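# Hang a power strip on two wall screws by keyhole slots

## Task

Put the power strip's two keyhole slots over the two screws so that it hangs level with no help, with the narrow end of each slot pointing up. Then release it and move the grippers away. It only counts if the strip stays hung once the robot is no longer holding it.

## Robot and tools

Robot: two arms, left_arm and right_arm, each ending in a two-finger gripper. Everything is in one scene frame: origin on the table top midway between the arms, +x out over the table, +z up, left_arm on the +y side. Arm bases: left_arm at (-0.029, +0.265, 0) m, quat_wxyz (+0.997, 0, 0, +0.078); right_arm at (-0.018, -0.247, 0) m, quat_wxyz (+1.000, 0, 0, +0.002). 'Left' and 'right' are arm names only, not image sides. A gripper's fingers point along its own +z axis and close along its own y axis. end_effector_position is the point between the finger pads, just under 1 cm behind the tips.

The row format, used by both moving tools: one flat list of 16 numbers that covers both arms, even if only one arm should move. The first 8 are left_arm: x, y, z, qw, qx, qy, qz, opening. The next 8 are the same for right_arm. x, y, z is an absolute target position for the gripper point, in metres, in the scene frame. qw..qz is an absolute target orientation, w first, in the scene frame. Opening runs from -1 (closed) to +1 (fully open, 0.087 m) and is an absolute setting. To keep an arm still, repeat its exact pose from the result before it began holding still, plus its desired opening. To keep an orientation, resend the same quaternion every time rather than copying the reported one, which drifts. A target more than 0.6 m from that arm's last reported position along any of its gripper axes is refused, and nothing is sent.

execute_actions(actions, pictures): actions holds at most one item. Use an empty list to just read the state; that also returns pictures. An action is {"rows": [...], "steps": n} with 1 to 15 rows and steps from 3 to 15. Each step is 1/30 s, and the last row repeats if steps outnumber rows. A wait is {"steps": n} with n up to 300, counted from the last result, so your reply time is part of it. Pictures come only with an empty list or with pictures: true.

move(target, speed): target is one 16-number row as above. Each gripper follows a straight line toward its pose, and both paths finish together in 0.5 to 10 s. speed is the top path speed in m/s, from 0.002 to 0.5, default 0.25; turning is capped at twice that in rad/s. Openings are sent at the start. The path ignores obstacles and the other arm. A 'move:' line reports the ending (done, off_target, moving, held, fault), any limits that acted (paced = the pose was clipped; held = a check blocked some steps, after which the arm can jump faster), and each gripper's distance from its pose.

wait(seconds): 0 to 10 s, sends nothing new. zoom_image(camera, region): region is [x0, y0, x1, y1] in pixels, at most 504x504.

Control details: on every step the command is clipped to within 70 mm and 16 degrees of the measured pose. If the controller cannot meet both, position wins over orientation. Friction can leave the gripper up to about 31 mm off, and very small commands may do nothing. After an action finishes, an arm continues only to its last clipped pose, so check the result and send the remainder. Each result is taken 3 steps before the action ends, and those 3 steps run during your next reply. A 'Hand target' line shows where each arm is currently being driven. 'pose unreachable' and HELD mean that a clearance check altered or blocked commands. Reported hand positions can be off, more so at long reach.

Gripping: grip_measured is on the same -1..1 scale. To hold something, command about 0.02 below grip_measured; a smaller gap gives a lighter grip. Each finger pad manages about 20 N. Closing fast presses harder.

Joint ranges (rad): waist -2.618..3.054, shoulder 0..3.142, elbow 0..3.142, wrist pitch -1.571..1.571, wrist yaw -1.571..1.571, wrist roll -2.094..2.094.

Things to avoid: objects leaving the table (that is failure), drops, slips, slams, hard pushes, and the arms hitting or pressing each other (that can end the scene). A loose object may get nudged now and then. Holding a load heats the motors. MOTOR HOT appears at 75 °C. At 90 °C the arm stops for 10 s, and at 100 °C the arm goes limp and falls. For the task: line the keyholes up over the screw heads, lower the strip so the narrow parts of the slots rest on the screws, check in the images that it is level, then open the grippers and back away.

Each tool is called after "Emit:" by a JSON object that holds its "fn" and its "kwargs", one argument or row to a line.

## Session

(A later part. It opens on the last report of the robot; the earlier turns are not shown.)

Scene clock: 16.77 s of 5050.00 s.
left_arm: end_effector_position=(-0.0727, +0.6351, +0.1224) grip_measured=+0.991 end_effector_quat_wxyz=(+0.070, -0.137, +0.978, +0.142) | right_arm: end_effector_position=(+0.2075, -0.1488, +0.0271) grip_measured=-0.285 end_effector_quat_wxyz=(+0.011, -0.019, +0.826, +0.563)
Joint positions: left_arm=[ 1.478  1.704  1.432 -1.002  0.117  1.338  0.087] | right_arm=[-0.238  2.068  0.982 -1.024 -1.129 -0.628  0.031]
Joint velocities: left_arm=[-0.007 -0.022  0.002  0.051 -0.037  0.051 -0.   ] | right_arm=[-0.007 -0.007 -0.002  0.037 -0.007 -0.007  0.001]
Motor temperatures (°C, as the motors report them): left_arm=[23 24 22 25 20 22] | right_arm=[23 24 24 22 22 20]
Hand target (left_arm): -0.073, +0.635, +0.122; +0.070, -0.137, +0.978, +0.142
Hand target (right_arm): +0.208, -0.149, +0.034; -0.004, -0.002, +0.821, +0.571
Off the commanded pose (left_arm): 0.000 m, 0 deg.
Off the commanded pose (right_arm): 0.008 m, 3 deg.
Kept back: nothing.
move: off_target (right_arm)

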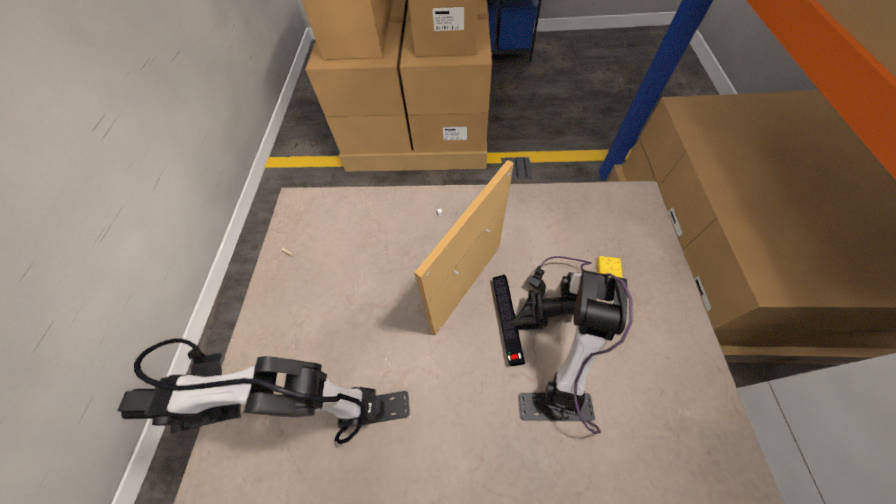

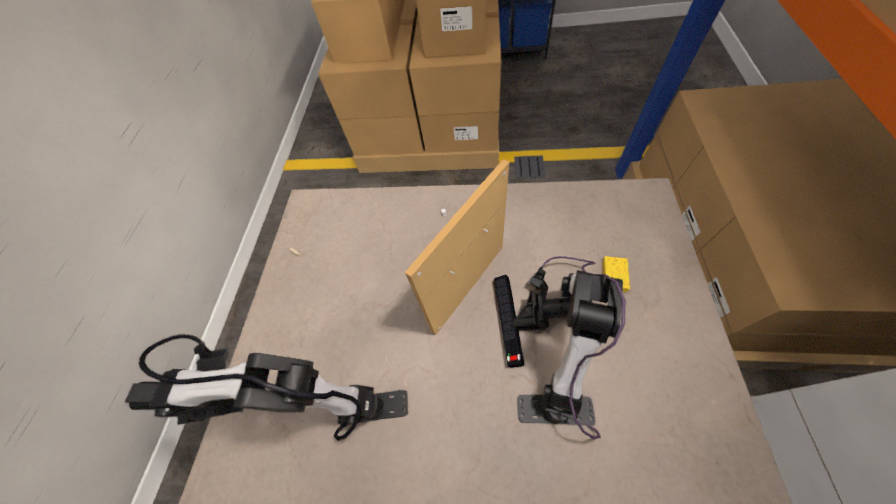

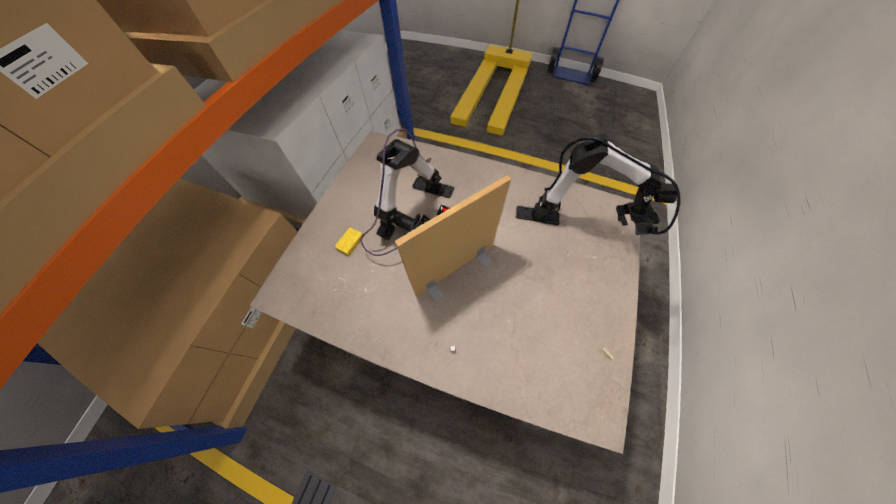

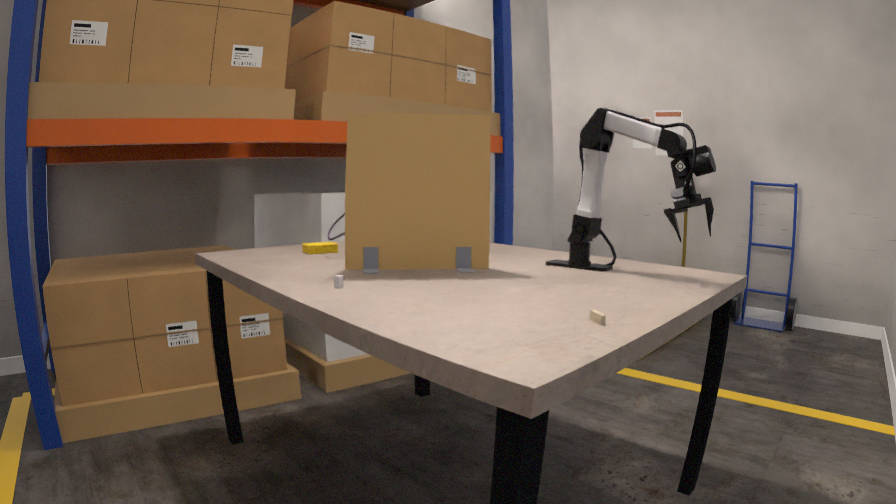

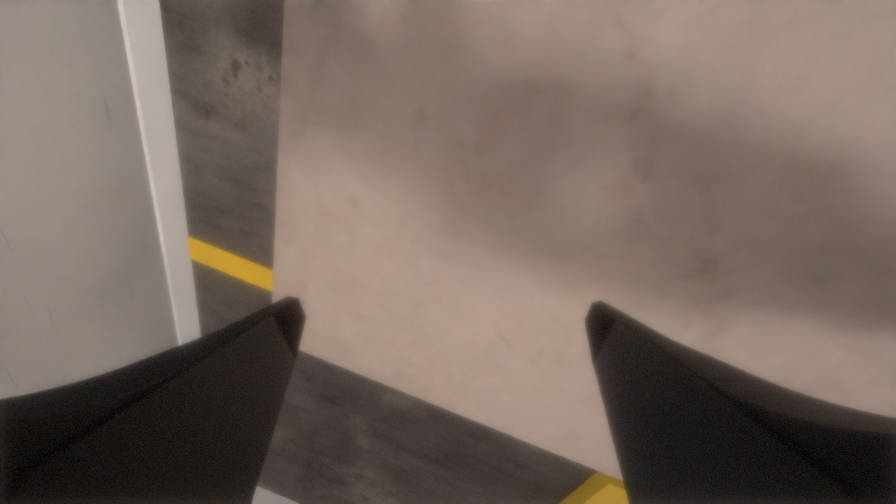

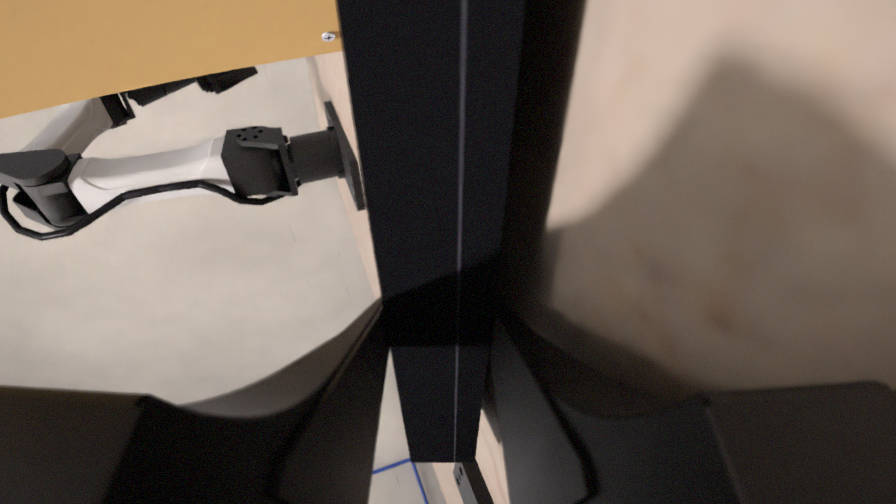

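Emit:
{"fn": "move", "kwargs": {
  "target": [-0.0727,0.6351,0.1224,0.07,-0.137,0.978,0.142,1,0.21,-0.21,0.04,0,0,0.82,0.57,-0.05],
  "speed": 0.08
}}

Emit:
{"fn": "move", "kwargs": {
  "target": [-0.0727,0.6351,0.1224,0.07,-0.137,0.978,0.142,1,0.23,-0.16,0.12,0,-0.05,0.999,0,1]
}}

Emit:
{"fn": "move", "kwargs": {
  "target": [-0.0727,0.6351,0.1224,0.07,-0.137,0.978,0.142,1,0.255,-0.125,0.06,0,-0.05,0.999,0,1]
}}

Scene clock: 18.30 s of 5050.00 s.
left_arm: end_effector_position=(-0.0727, +0.6351, +0.1224) grip_measured=+0.991 end_effector_quat_wxyz=(+0.070, -0.137, +0.978, +0.142) | right_arm: end_effector_position=(+0.2076, -0.2066, +0.0389) grip_measured=-0.050 end_effector_quat_wxyz=(+0.002, -0.002, +0.821, +0.571)
Joint positions: left_arm=[ 1.478  1.704  1.432 -1.002  0.117  1.338  0.087] | right_arm=[-0.438  2.186  1.152 -1.383 -1.018 -0.93   0.042]
Joint velocities: left_arm=[-0.017  0.007 -0.007  0.051 -0.007  0.037  0.   ] | right_arm=[ 0.022 -0.002 -0.012 -0.007  0.037 -0.007  0.001]
Motor temperatures (°C, as the motors report them): left_arm=[23 24 22 25 20 22] | right_arm=[23 24 24 22 22 20]
Hand target (left_arm): -0.073, +0.635, +0.122; +0.070, -0.137, +0.978, +0.142
Hand target (right_arm): +0.210, -0.210, +0.040; -0.002, -0.001, +0.821, +0.572
Off the commanded pose (left_arm): 0.000 m, 0 deg.
Off the commanded pose (right_arm): 0.004 m, 0 deg.
Kept back: nothing.
move: done

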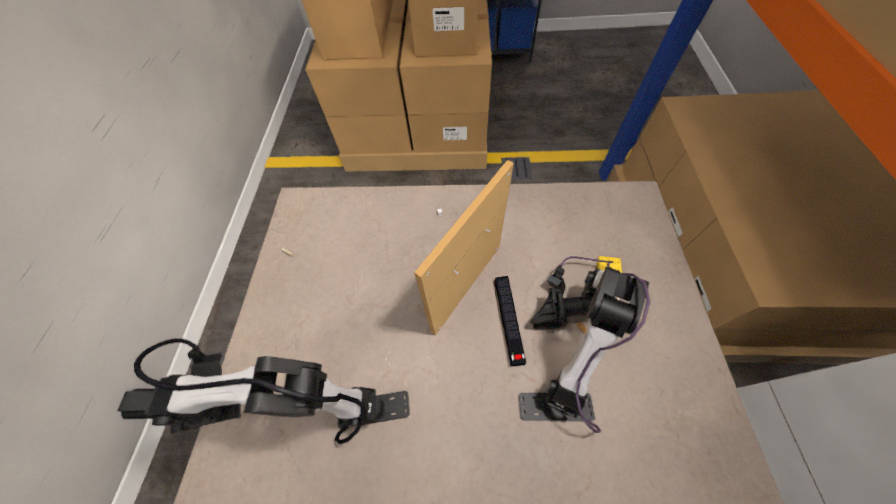

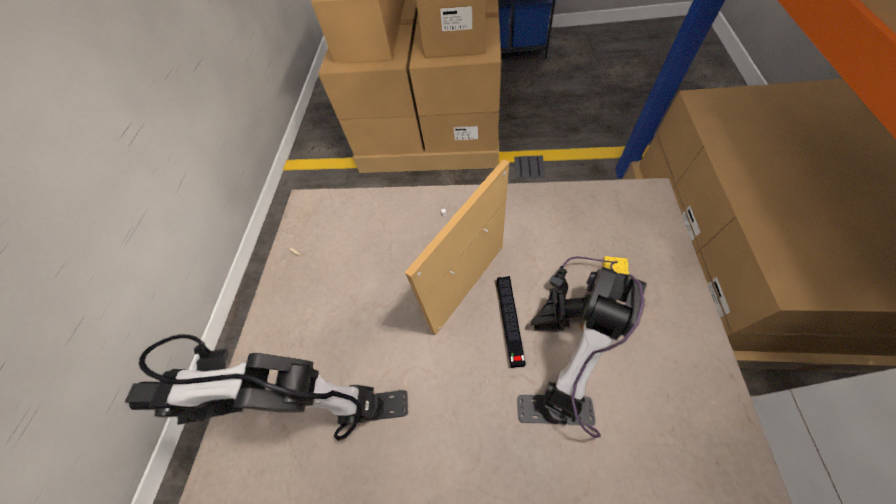

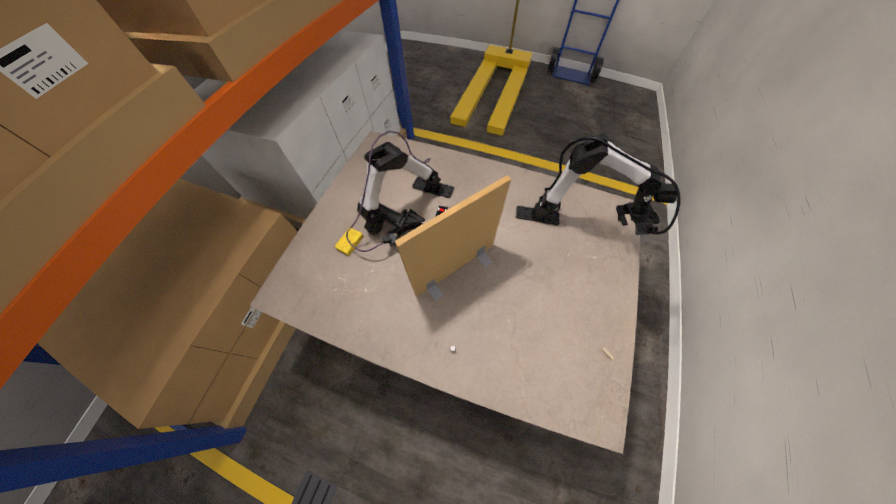

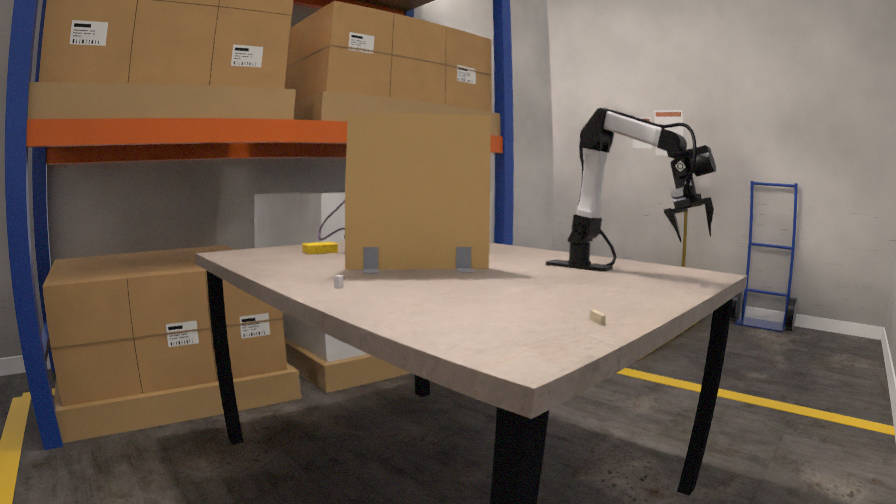

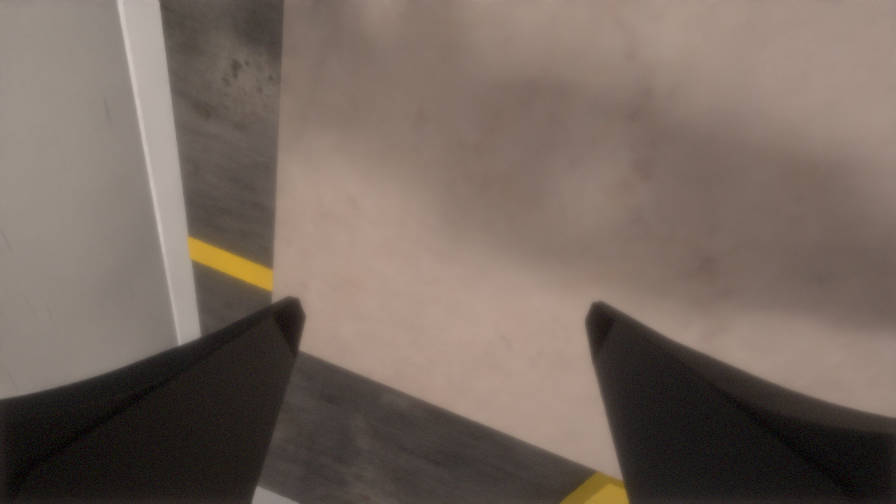

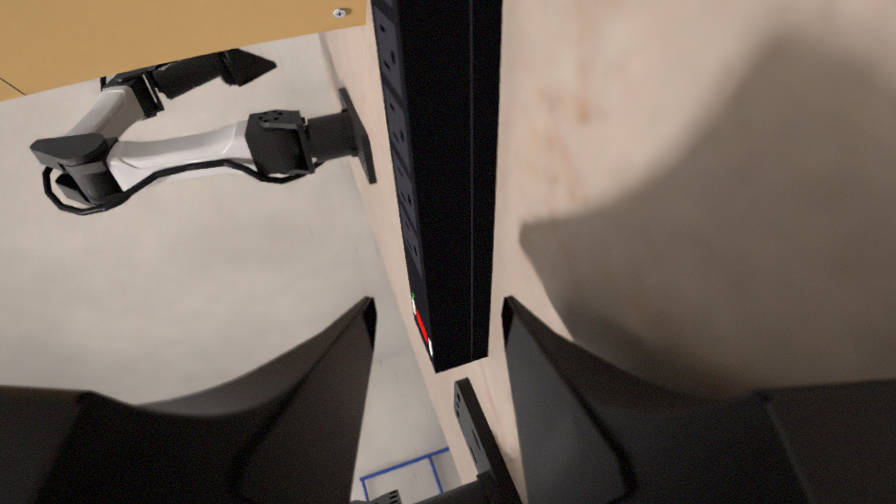

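Scene clock: 21.37 s of 5050.00 s.
left_arm: end_effector_position=(-0.0727, +0.6351, +0.1224) grip_measured=+0.991 end_effector_quat_wxyz=(+0.070, -0.137, +0.978, +0.142) | right_arm: end_effector_position=(+0.2326, -0.1609, +0.1194) grip_measured=+0.982 end_effector_quat_wxyz=(+0.012, -0.042, +0.999, +0.006)
Joint positions: left_arm=[ 1.478  1.704  1.432 -1.002  0.117  1.338  0.087] | right_arm=[ 0.293  1.673  1.407 -1.28  -0.005  0.211  0.087]
Joint velocities: left_arm=[ 0.027 -0.002 -0.012 -0.022 -0.022  0.007  0.001] | right_arm=[-0.002  0.002  0.007  0.022 -0.051 -0.007 -0.   ]
Motor temperatures (°C, as the motors report them): left_arm=[23 24 22 25 20 22] | right_arm=[23 24 24 22 22 20]
Hand target (left_arm): -0.073, +0.635, +0.122; +0.070, -0.137, +0.978, +0.142
Hand target (right_arm): +0.234, -0.160, +0.122; +0.009, -0.041, +0.999, -0.000
Off the commanded pose (left_arm): 0.000 m, 0 deg.
Off the commanded pose (right_arm): 0.003 m, 2 deg.
Kept back: nothing.
move: done

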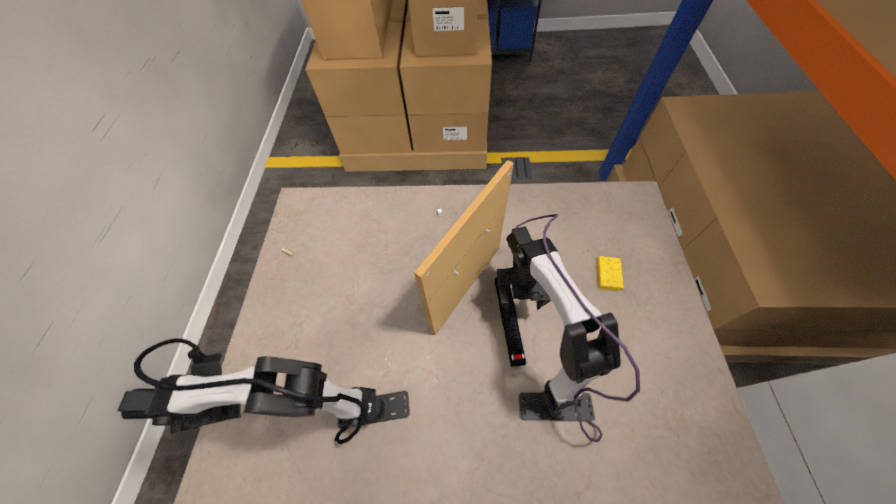

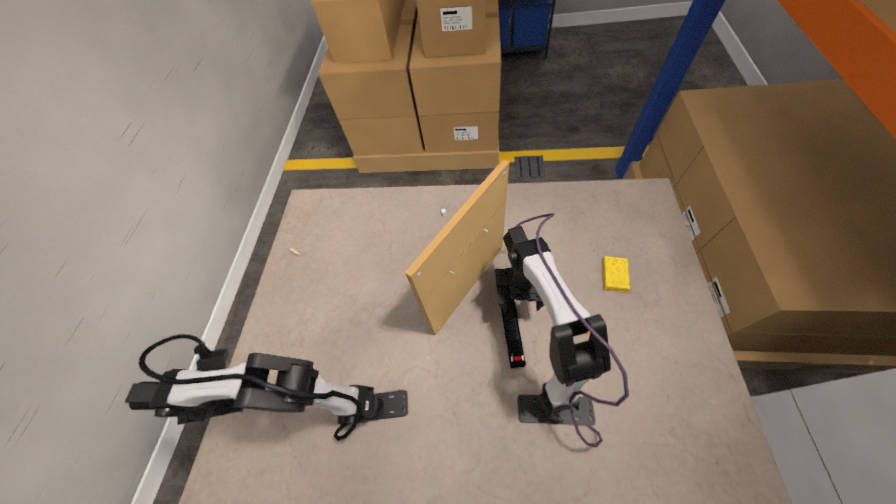

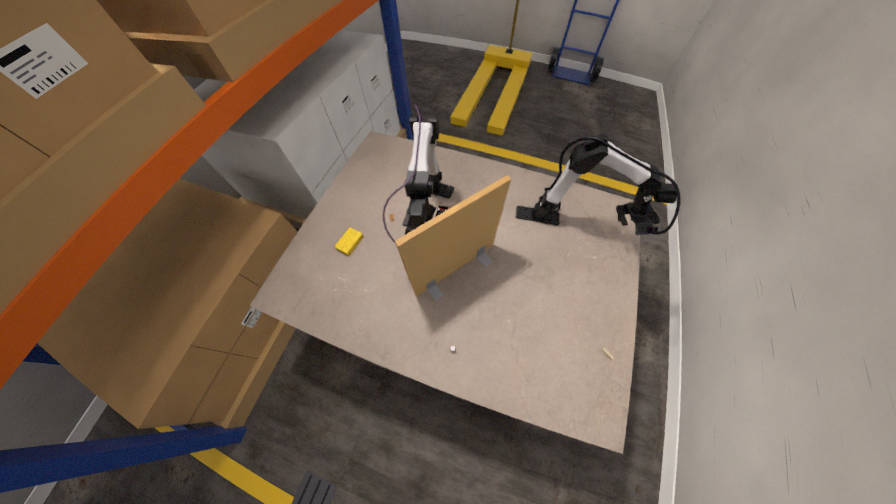

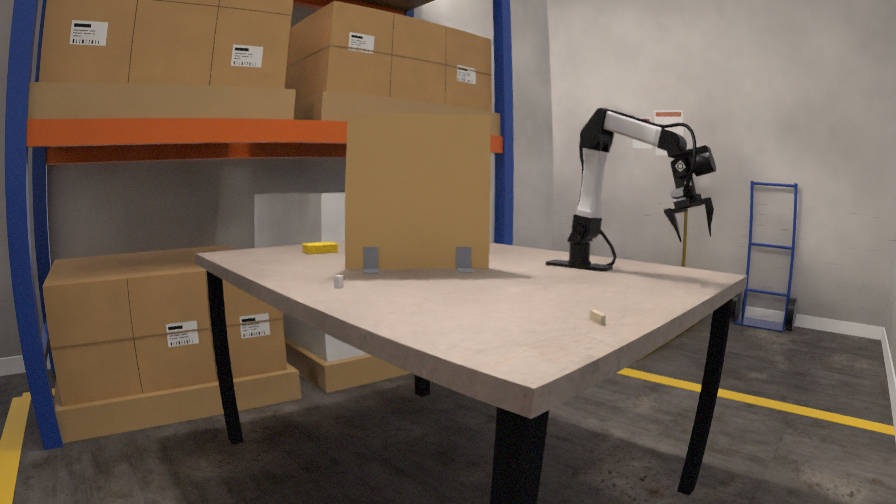

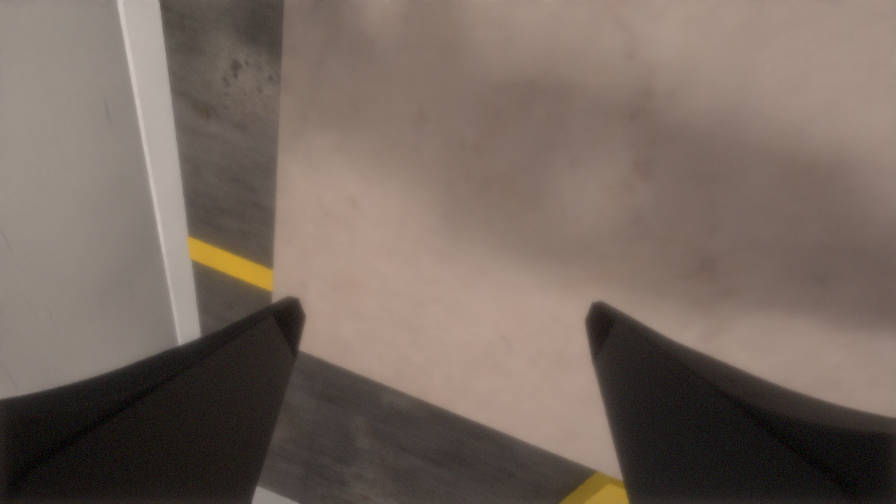

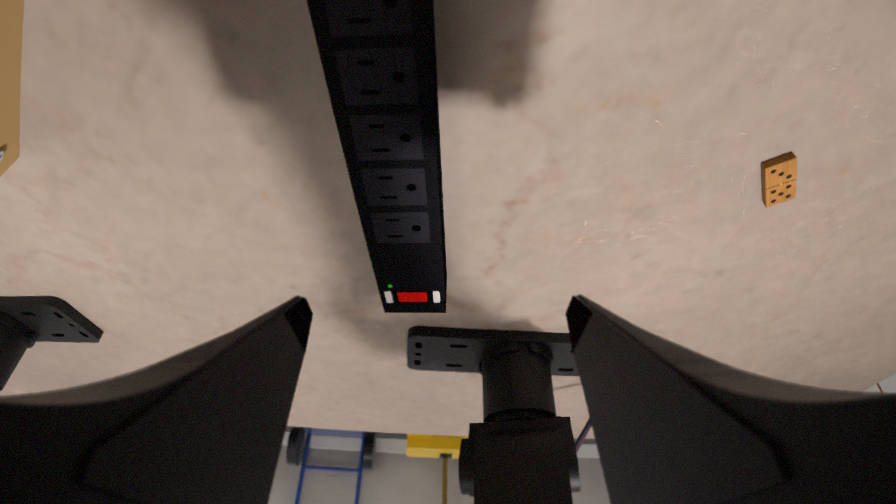

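Scene clock: 22.33 s of 5050.00 s.
left_arm: end_effector_position=(-0.0727, +0.6351, +0.1224) grip_measured=+0.991 end_effector_quat_wxyz=(+0.070, -0.137, +0.978, +0.142) | right_arm: end_effector_position=(+0.2542, -0.1267, +0.0648) grip_measured=+0.982 end_effector_quat_wxyz=(-0.002, -0.051, +0.999, +0.002)
Joint positions: left_arm=[ 1.478  1.704  1.432 -1.002  0.117  1.338  0.087] | right_arm=[ 0.373  1.846  1.392 -1.12  -0.005  0.275  0.087]
Joint velocities: left_arm=[-0.007 -0.002 -0.017 -0.081  0.007 -0.051 -0.   ] | right_arm=[ 0.007  0.007 -0.002 -0.022 -0.022 -0.022  0.   ]
Motor temperatures (°C, as the motors report them): left_arm=[23 24 22 25 20 22] | right_arm=[23 24 24 22 22 20]
Hand target (left_arm): -0.073, +0.635, +0.122; +0.070, -0.137, +0.978, +0.142
Hand target (right_arm): +0.255, -0.125, +0.060; +0.001, -0.050, +0.999, +0.000
Off the commanded pose (left_arm): 0.000 m, 0 deg.
Off the commanded pose (right_arm): 0.005 m, 0 deg.
Kept back: nothing.
move: done

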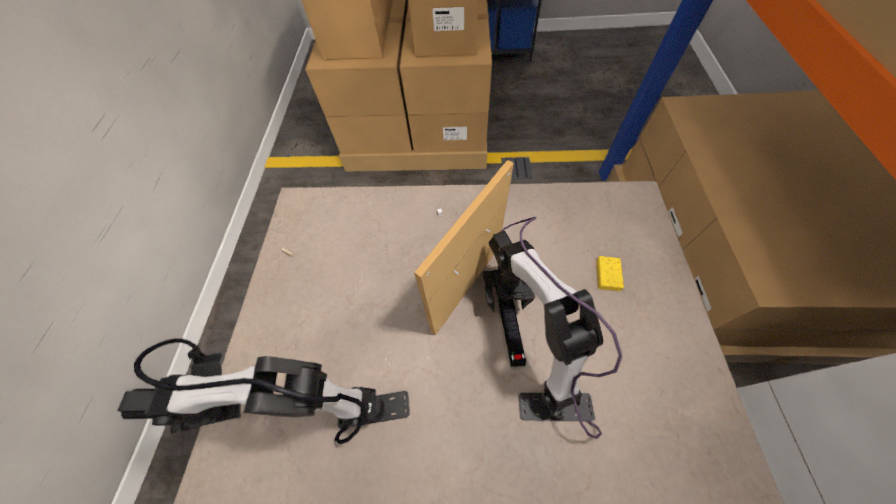

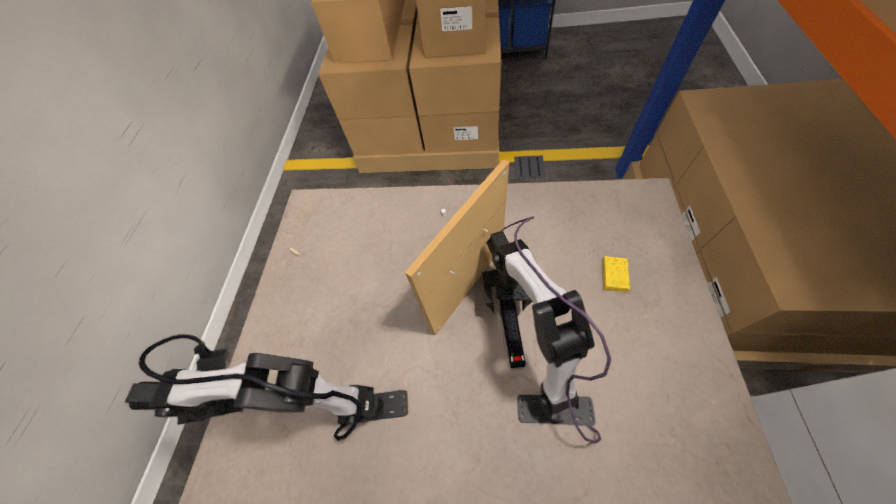

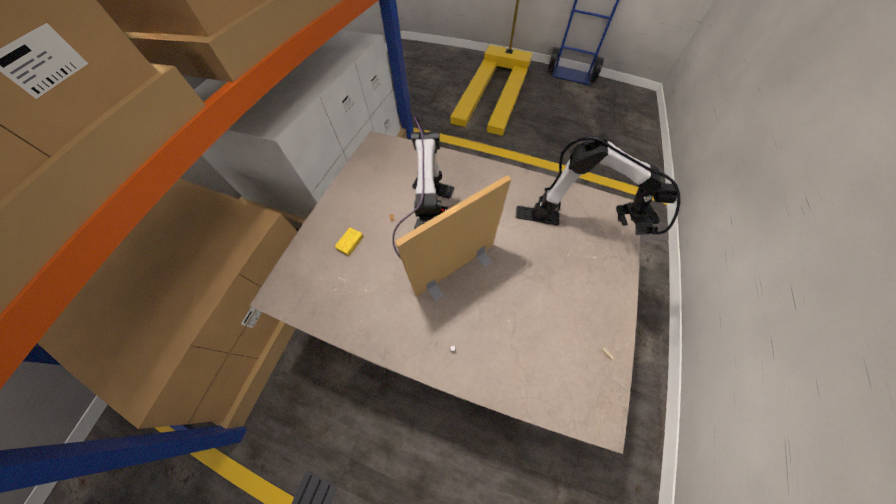

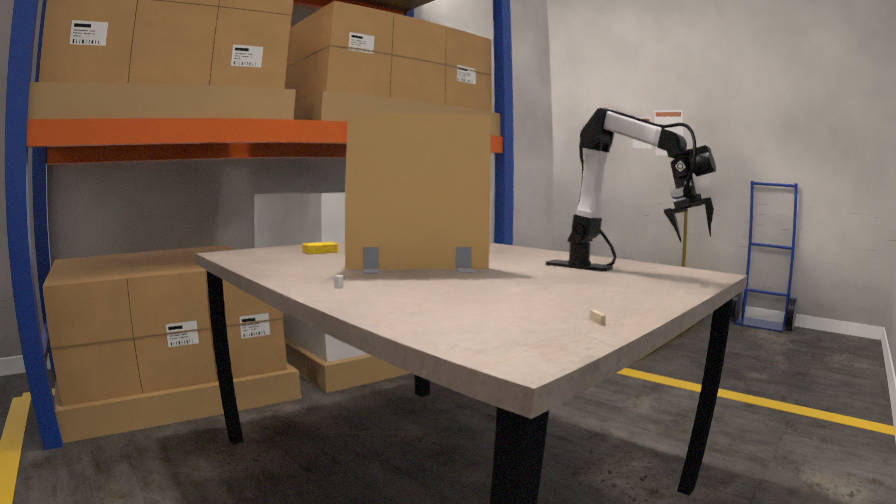

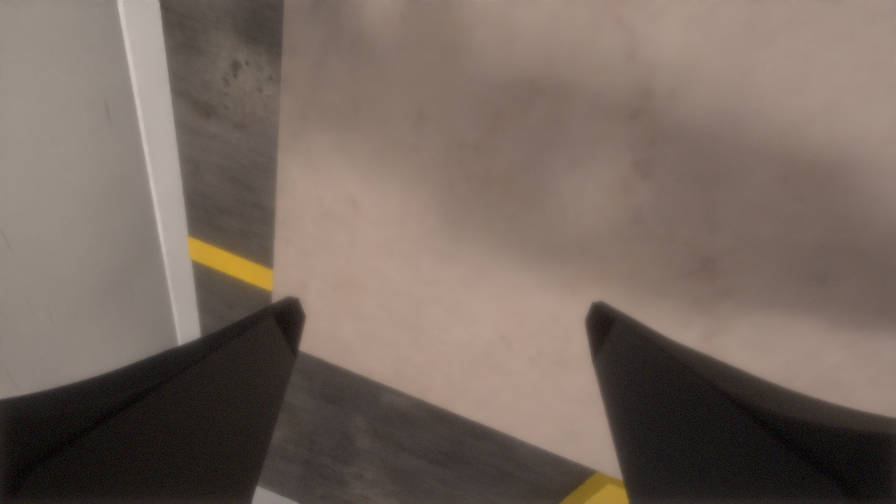

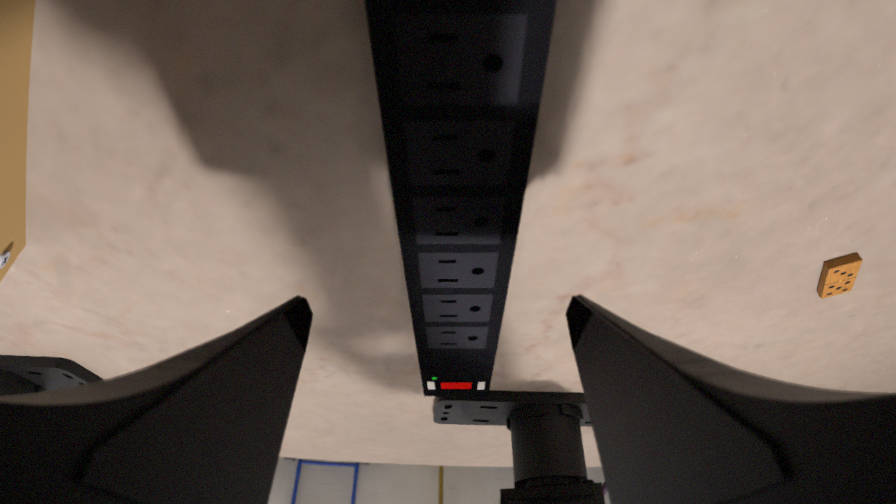

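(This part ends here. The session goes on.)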